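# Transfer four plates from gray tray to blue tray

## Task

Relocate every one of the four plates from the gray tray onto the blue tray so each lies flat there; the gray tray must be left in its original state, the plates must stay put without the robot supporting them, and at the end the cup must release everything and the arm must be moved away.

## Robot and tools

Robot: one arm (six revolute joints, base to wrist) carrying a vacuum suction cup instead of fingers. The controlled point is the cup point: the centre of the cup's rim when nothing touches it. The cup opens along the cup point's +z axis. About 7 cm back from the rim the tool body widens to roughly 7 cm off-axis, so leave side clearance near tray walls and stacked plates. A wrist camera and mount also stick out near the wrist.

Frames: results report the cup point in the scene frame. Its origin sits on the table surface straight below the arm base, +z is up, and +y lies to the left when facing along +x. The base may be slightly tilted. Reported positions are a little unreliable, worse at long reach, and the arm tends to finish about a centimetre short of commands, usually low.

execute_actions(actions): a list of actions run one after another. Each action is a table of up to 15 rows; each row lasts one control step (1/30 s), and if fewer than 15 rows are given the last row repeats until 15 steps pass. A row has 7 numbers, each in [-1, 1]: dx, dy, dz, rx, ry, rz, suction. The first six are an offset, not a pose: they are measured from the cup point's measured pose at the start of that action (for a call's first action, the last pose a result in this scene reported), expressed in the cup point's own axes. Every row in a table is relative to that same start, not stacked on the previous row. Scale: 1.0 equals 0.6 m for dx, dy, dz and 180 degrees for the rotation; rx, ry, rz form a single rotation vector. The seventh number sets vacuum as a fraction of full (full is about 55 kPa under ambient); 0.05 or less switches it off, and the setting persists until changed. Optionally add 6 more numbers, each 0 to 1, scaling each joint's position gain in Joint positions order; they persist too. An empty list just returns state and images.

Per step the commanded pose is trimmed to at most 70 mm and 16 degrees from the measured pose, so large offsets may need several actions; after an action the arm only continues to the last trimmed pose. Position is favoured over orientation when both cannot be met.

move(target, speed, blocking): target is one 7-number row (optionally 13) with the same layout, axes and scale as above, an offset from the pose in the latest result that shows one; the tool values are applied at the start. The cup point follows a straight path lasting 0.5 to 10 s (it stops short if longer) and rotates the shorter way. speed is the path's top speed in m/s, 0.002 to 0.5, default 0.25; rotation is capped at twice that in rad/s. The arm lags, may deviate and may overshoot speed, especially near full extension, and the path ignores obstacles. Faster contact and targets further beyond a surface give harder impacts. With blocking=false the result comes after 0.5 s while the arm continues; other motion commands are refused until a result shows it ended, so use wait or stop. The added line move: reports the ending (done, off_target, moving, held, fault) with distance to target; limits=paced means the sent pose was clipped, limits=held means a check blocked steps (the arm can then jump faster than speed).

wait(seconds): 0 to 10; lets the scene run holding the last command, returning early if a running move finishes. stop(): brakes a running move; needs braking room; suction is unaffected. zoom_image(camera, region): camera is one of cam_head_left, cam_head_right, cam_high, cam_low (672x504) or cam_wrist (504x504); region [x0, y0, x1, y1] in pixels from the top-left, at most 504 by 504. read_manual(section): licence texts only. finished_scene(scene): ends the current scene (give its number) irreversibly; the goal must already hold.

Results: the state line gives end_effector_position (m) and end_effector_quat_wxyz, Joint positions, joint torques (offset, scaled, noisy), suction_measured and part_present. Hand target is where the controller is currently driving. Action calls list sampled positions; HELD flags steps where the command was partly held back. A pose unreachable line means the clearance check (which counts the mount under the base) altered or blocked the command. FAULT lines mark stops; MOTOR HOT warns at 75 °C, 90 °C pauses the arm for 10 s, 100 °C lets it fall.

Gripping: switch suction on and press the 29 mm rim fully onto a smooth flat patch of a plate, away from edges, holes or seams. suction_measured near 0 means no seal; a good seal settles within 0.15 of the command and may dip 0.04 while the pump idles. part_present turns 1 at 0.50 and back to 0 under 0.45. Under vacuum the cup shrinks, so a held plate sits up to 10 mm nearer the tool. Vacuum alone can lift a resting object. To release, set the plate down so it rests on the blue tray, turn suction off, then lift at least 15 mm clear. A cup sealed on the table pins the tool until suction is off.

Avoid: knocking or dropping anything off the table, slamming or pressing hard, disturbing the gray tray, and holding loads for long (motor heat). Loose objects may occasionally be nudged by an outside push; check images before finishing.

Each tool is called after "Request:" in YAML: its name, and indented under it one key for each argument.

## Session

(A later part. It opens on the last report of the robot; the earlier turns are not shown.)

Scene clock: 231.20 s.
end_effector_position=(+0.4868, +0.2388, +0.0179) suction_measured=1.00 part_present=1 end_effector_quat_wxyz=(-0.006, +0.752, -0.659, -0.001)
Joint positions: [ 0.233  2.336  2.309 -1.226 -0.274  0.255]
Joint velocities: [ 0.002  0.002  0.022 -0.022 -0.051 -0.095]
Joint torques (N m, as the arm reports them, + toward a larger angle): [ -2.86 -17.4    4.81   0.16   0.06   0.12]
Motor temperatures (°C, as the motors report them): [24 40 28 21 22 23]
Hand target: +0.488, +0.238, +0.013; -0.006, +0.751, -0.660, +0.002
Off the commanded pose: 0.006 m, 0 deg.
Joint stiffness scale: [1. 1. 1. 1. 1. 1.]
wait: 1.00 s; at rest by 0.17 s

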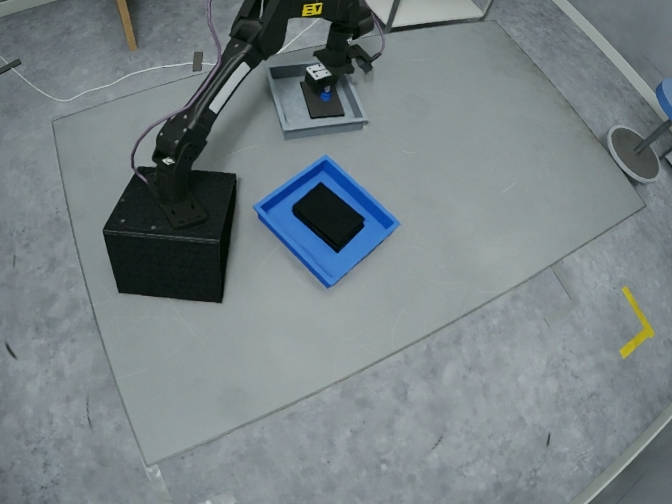

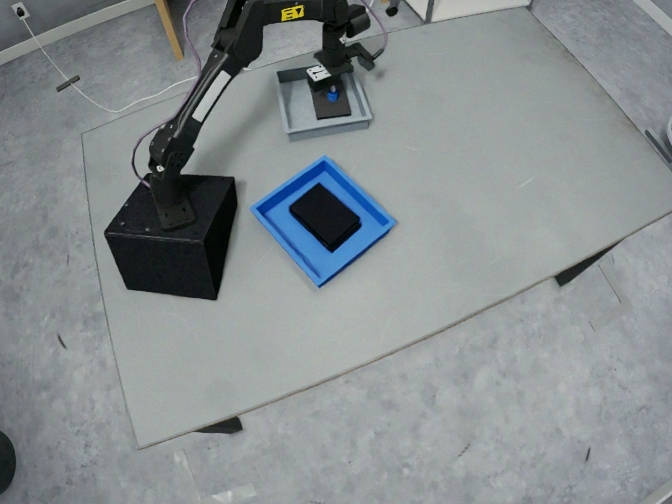

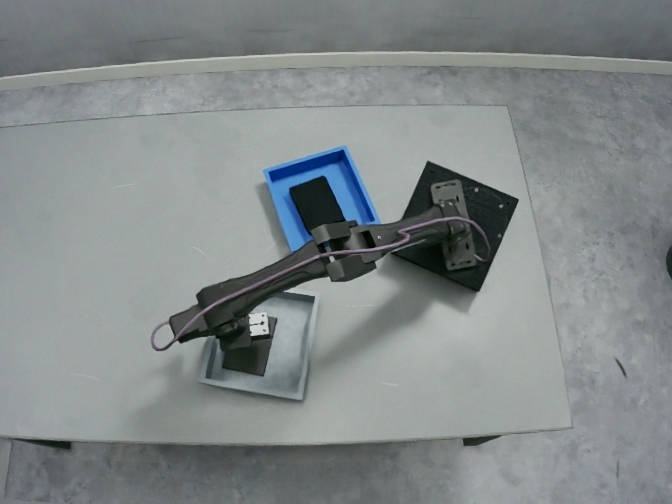

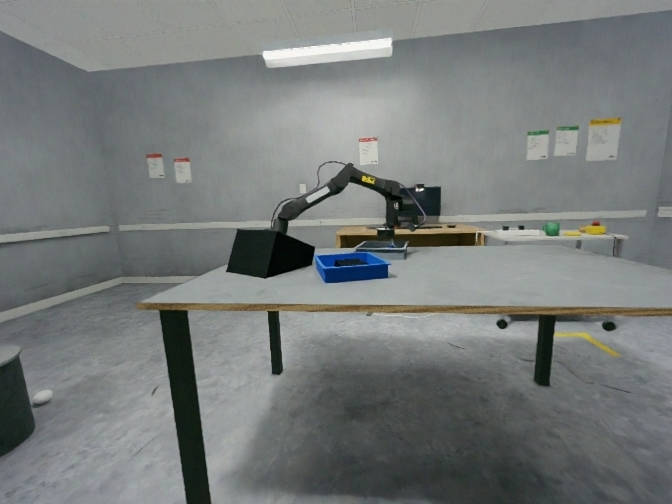

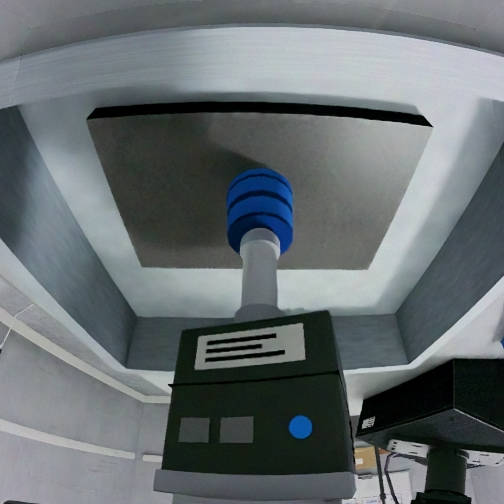

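Request:
move:
  target: [0,0.02,-0.18,0.004,0,0,1]
  speed: 0.06

Scene clock: 248.77 s.
end_effector_position=(+0.4688, +0.2377, +0.1050) suction_measured=1.00 part_present=1 end_effector_quat_wxyz=(+0.003, +0.752, -0.659, -0.002)
Joint positions: [ 0.196  2.278  2.542 -1.543 -0.279  0.213]
Joint velocities: [-0.002 -0.002  0.002 -0.007  0.022 -0.007]
Joint torques (N m, as the arm reports them, + toward a larger angle): [ -4.49 -19.55   7.83  -0.17  -0.08  -0.08]
Motor temperatures (°C, as the motors report them): [24 43 28 22 22 23]
Hand target: +0.475, +0.237, +0.126; -0.016, +0.752, -0.659, +0.007
Off the commanded pose: 0.022 m, 2 deg.
Joint stiffness scale: [1. 1. 1. 1. 1. 1.]
joint sent to its limit — the command would take joint 4 (wrist pitch) past its lower limit, so that joint was sent only as far as its limit.
move: off_target

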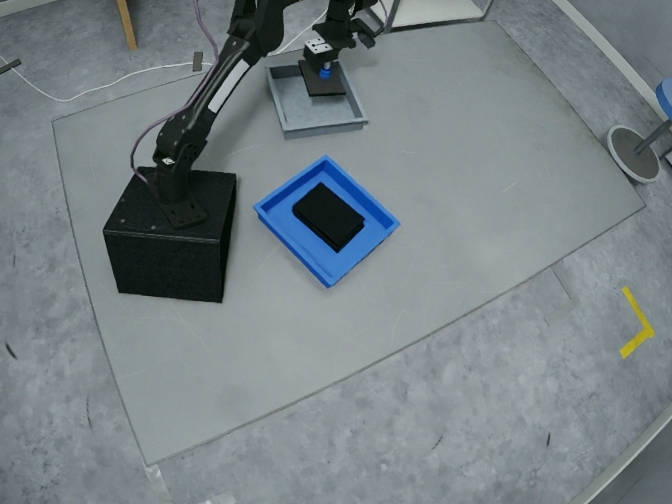

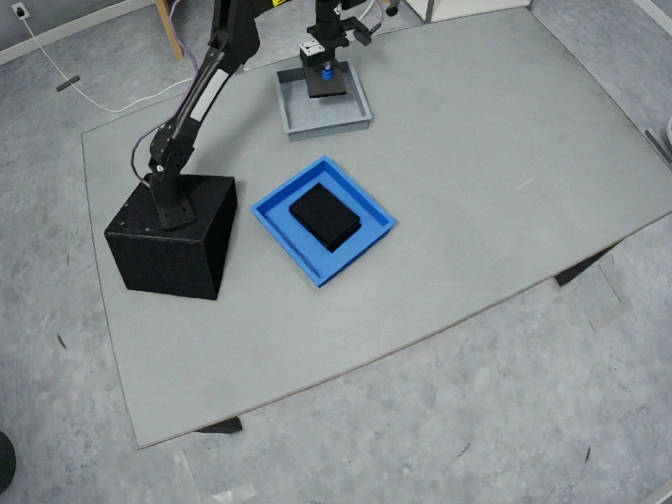

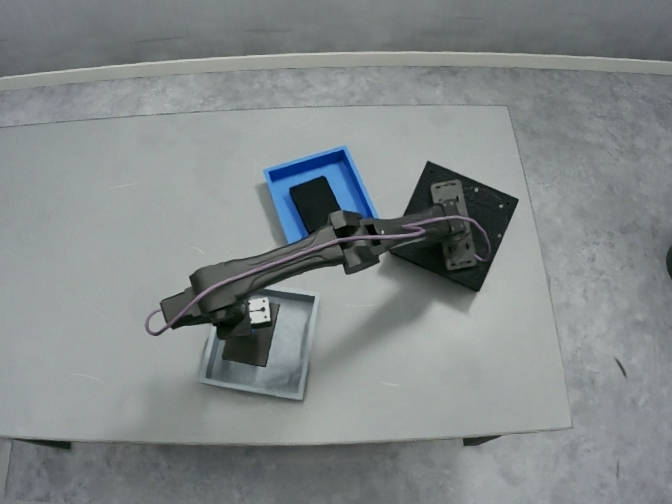

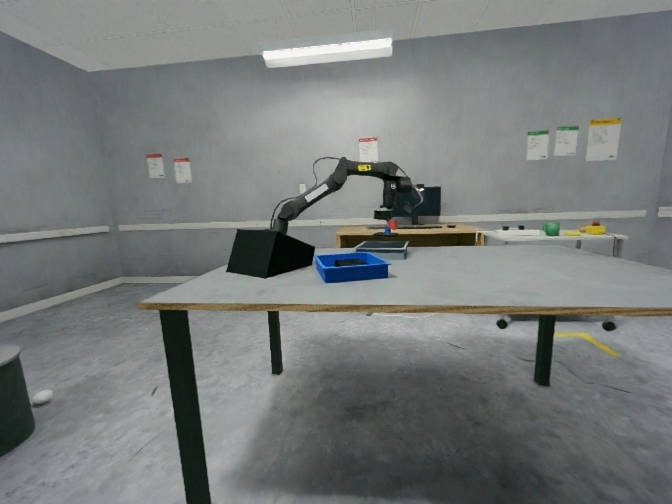

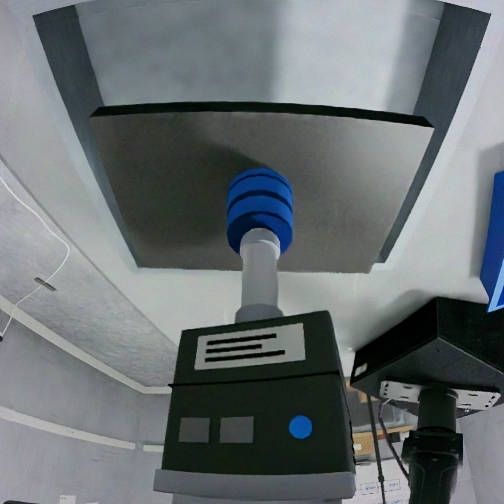

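Request:
move:
  target: [0.54,0.285,-0.03,0.008,0,-0.18,1]
  speed: 0.25

Request:
move:
  target: [0,-0.006,0.07,0.009,-0.008,0,1]
  speed: 0.12

Scene clock: 259.13 s.
end_effector_position=(+0.3394, -0.1119, +0.1286) suction_measured=1.00 part_present=1 end_effector_quat_wxyz=(+0.013, +0.905, -0.424, +0.005)
Joint positions: [-0.701  1.898  1.472 -1.17  -0.378 -1.289]
Joint velocities: [-0.012  0.002  0.002 -0.066  0.007 -0.037]
Joint torques (N m, as the arm reports them, + toward a larger angle): [ -3.95 -11.04   6.25   0.04  -0.03  -0.07]
Motor temperatures (°C, as the motors report them): [24 44 28 22 22 23]
Hand target: +0.344, -0.112, +0.133; +0.006, +0.907, -0.421, +0.013
Off the commanded pose: 0.008 m, 2 deg.
Joint stiffness scale: [1. 1. 1. 1. 1. 1.]
move: done

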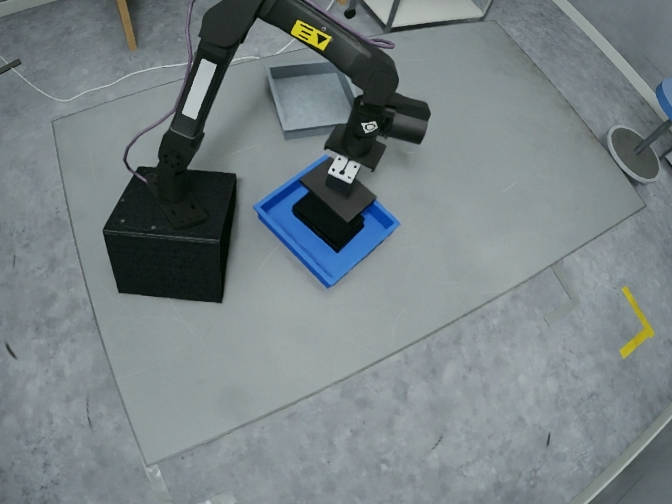

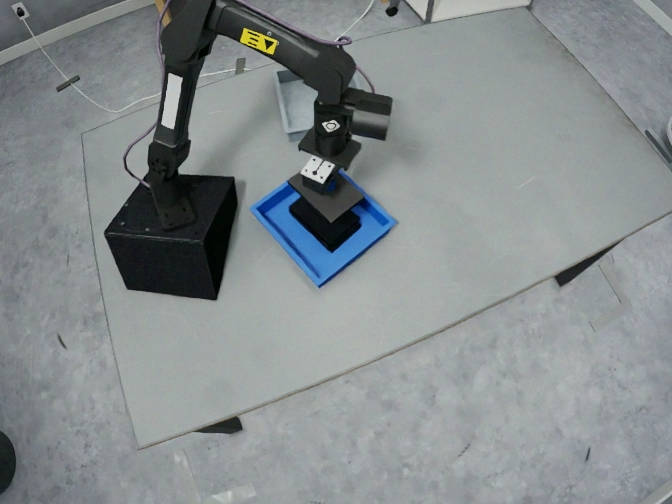

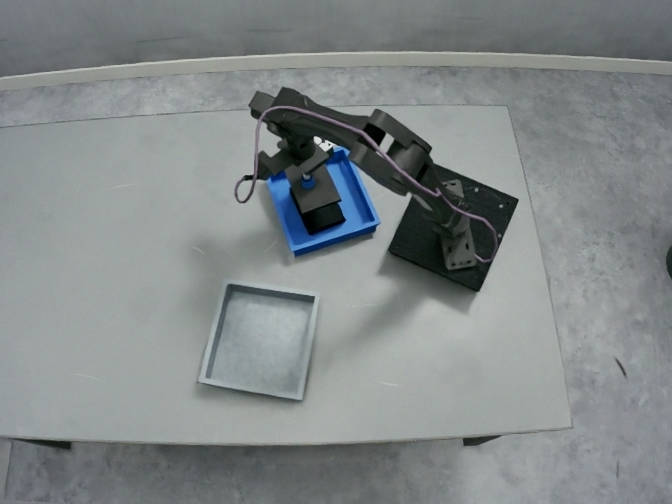

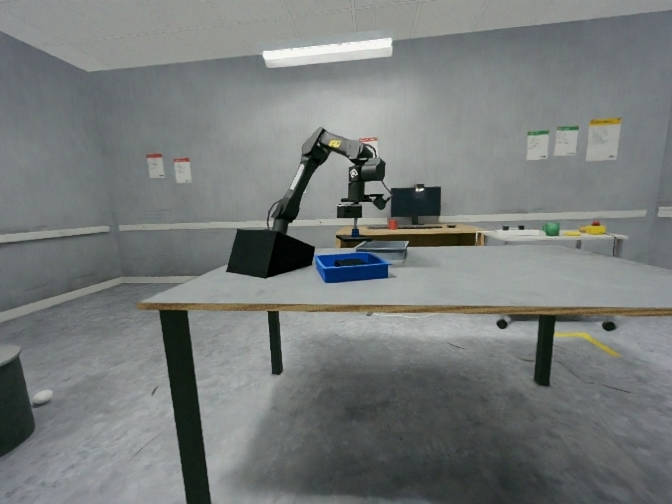

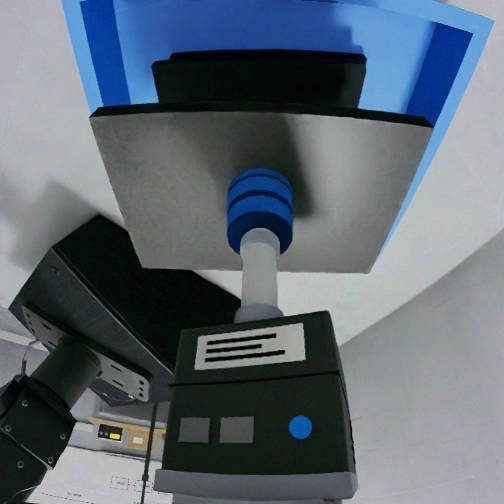

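Scene clock: 260.13 s.
end_effector_position=(+0.3381, -0.1129, +0.0858) suction_measured=1.00 part_present=1 end_effector_quat_wxyz=(+0.002, +0.906, -0.423, -0.007)
Joint positions: [-0.668  1.959  1.385 -1.039 -0.398 -1.269]
Joint velocities: [-0.012  0.002 -0.022 -0.037 -0.037 -0.037]
Joint torques (N m, as the arm reports them, + toward a larger angle): [ -3.56 -11.74   4.8    0.08  -0.09   0.16]
Motor temperatures (°C, as the motors report them): [24 44 28 22 22 23]
Hand target: +0.341, -0.111, +0.086; -0.005, +0.905, -0.425, -0.001
Off the commanded pose: 0.005 m, 1 deg.
Joint stiffness scale: [1. 1. 1. 1. 1. 1.]
move: done

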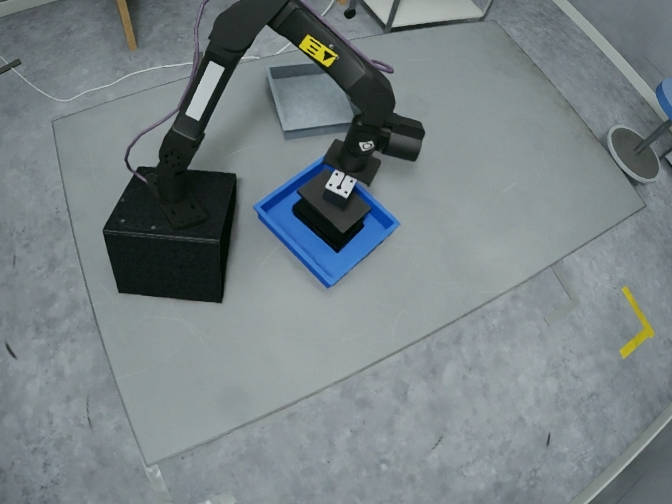

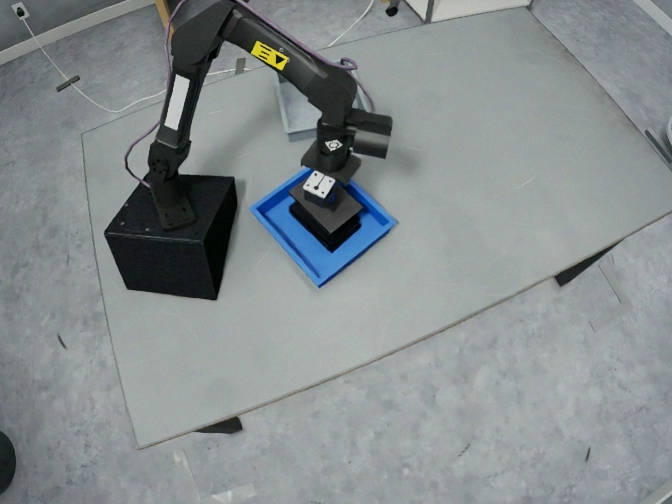

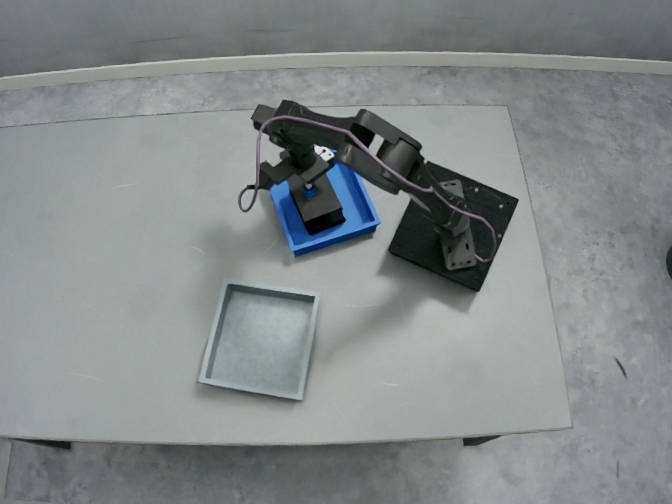

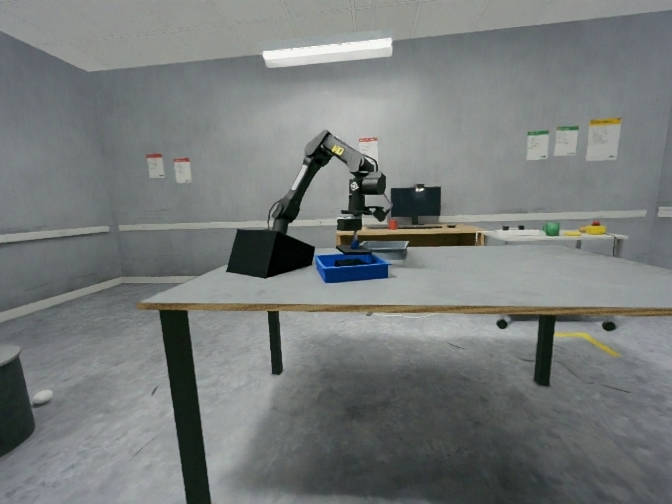

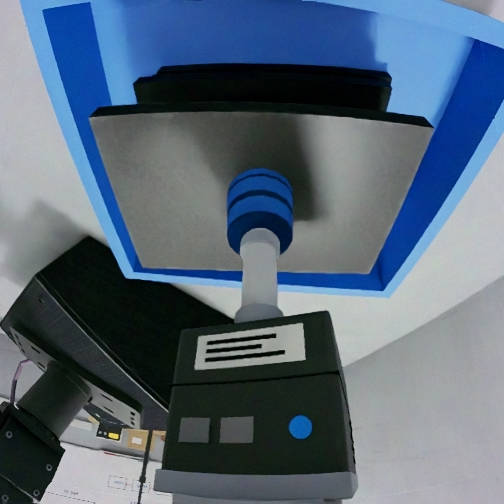

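Request:
move:
  target: [0,-0.005,0.082,0.005,0,0,1]
  speed: 0.04

Request:
execute_actions:
  actions:
    - [[0,0,0,0,0,0,0]]

Request:
move:
  target: [0,0,-0.2,0,0,0,0]
  speed: 0.2

Scene clock: 270.27 s.
end_effector_position=(+0.3353, -0.1113, +0.0433) suction_measured=0.98 part_present=1 end_effector_quat_wxyz=(+0.002, +0.906, -0.422, -0.011)
Joint positions: [-0.621  2.007  1.286 -0.88  -0.399 -1.222]
Joint velocities: [-0.002 -0.002  0.007  0.037  0.051 -0.007]
Joint torques (N m, as the arm reports them, + toward a larger angle): [ -3.31 -10.42   3.83   0.32  -0.12   0.13]
Motor temperatures (°C, as the motors report them): [24 42 28 22 22 23]
Hand target: +0.339, -0.110, +0.037; -0.006, +0.906, -0.422, -0.005
Off the commanded pose: 0.008 m, 1 deg.
Joint stiffness scale: [1. 1. 1. 1. 1. 1.]
move: done

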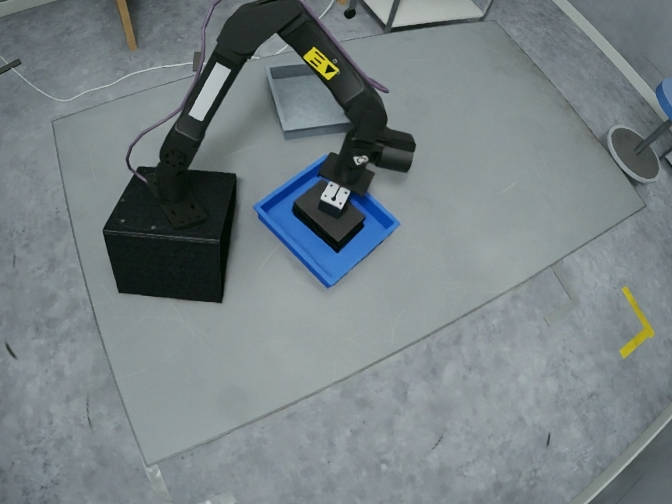

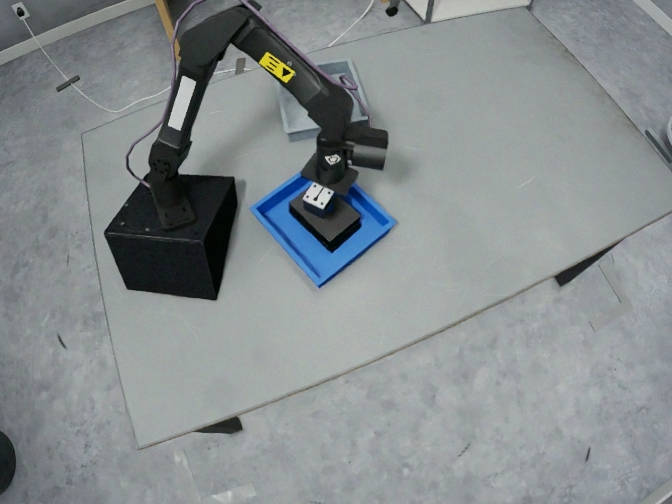

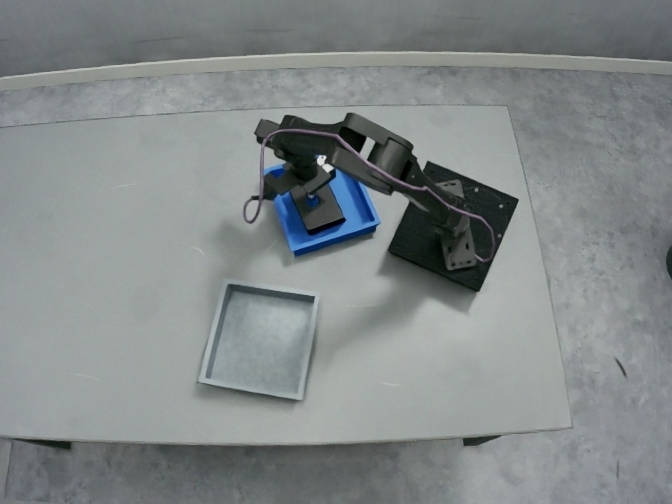

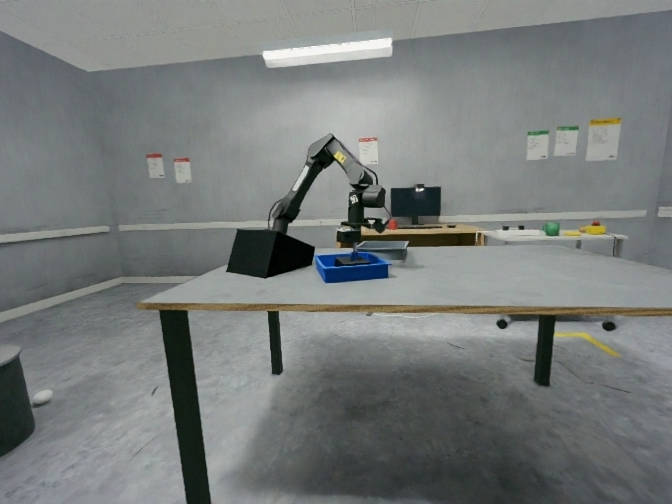

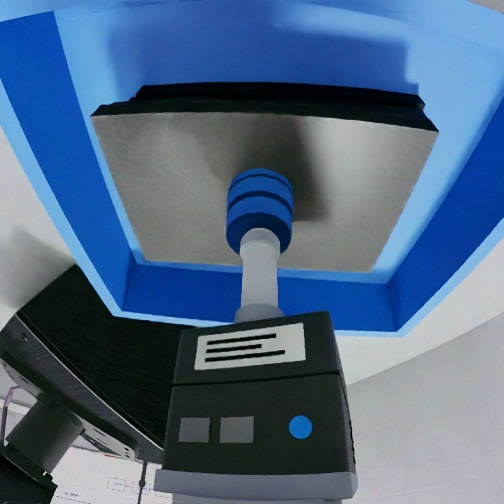

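Scene clock: 270.77 s.
end_effector_position=(+0.3347, -0.1110, +0.0446) suction_measured=0.00 part_present=0 end_effector_quat_wxyz=(+0.003, +0.906, -0.422, -0.011)
Joint positions: [-0.621  2.003  1.286 -0.884 -0.397 -1.222]
Joint velocities: [-0.007 -0.002 -0.007 -0.007 -0.007  0.037]
Joint torques (N m, as the arm reports them, + toward a larger angle): [ -3.55 -10.94   5.1   -0.01   0.07   0.03]
Motor temperatures (°C, as the motors report them): [24 41 28 22 22 23]
Hand target: +0.335, -0.111, +0.043; +0.002, +0.906, -0.422, -0.011
Off the commanded pose: 0.001 m, 0 deg.
Joint stiffness scale: [1. 1. 1. 1. 1. 1.]
Step readings (end_effector_position):
0: (+0.3353, -0.1113, +0.0433)
1: (+0.3349, -0.1113, +0.0433)
2: (+0.3349, -0.1109, +0.0440)
4: (+0.3347, -0.1110, +0.0446)
8: (+0.3347, -0.1110, +0.0446)
15: end_effector_position above

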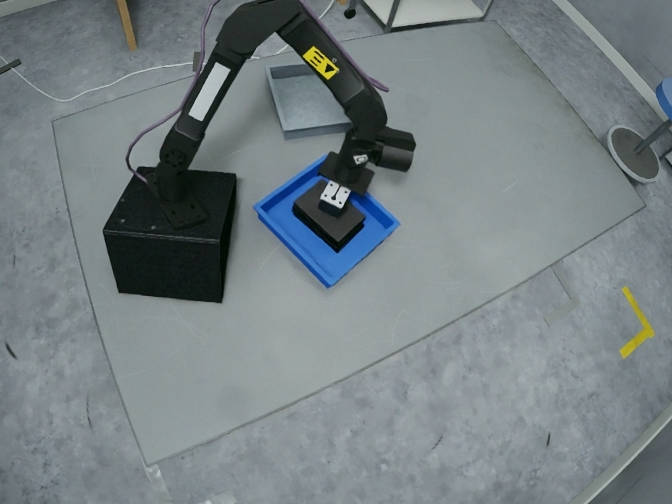

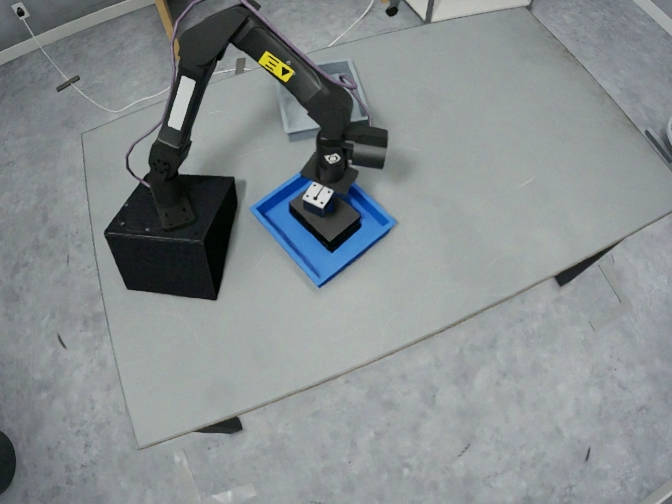

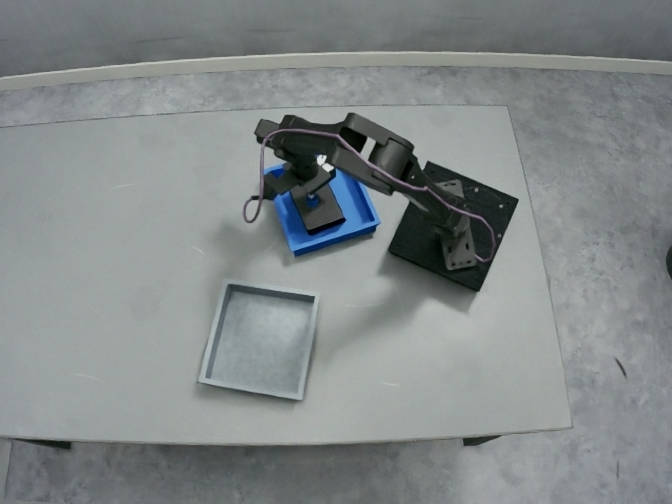

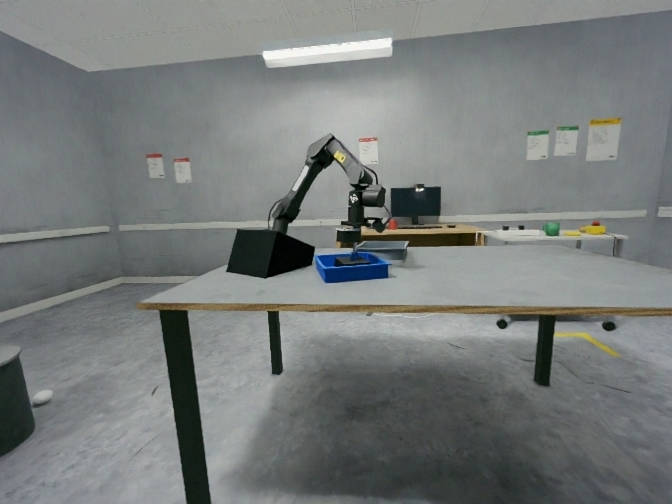

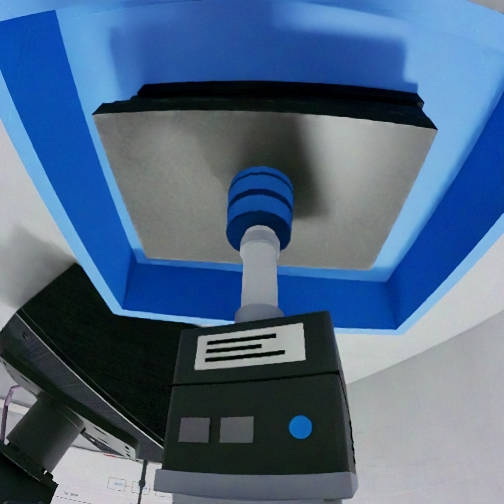

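Scene clock: 272.10 s.
end_effector_position=(+0.3374, -0.1071, +0.1558) suction_measured=0.00 part_present=0 end_effector_quat_wxyz=(+0.002, +0.906, -0.422, -0.019)
Joint positions: [-0.732  1.936  1.62  -1.348 -0.39  -1.348]
Joint velocities: [-0.002  0.002 -0.002 -0.066  0.051 -0.11 ]
Joint torques (N m, as the arm reports them, + toward a larger angle): [ -4.49 -11.14   7.49  -0.21   0.13  -0.09]
Motor temperatures (°C, as the motors report them): [24 41 28 22 22 23]
Hand target: +0.339, -0.112, +0.165; +0.006, +0.906, -0.423, -0.011
Off the commanded pose: 0.010 m, 1 deg.
Joint stiffness scale: [1. 1. 1. 1. 1. 1.]
move: done

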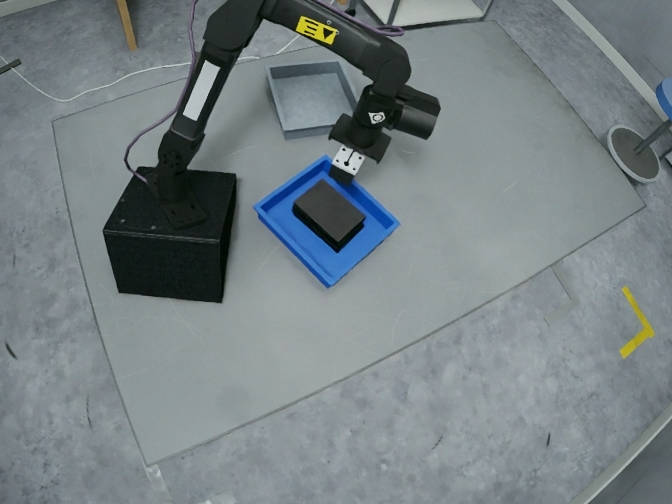

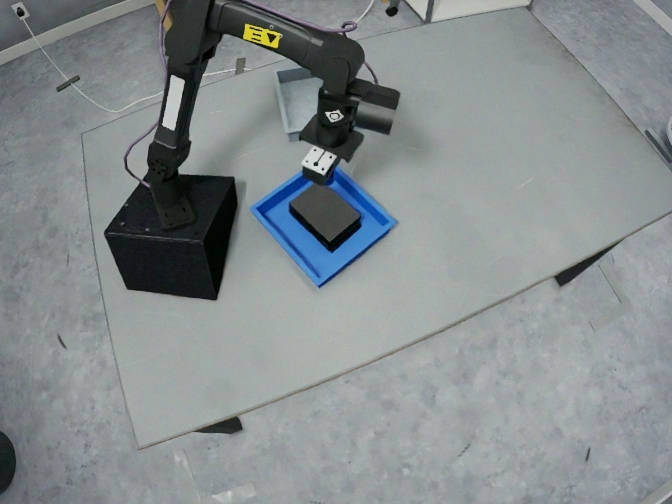

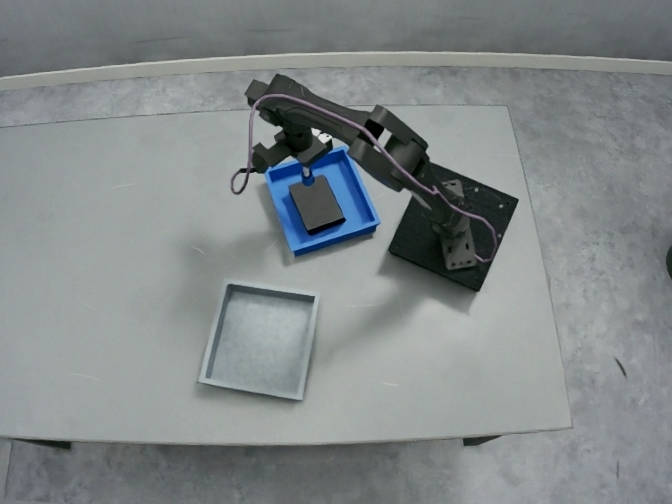

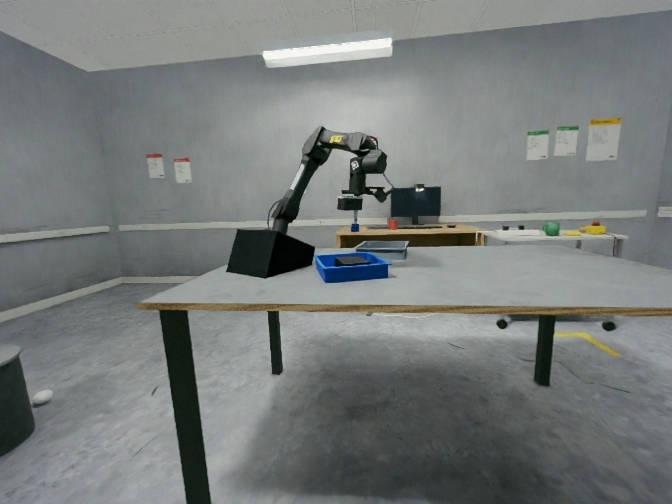

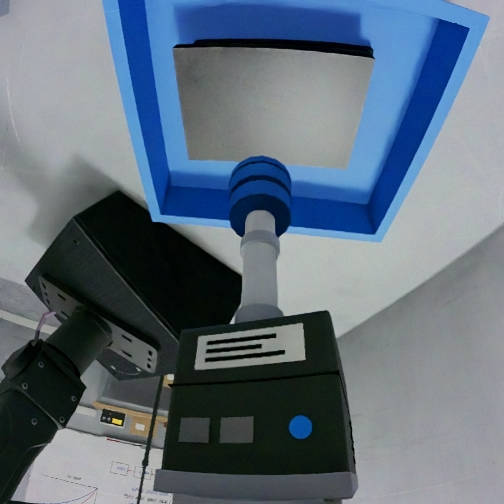

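Request:
finished_scene:
  scene: 2

The scene is finished: the task was done.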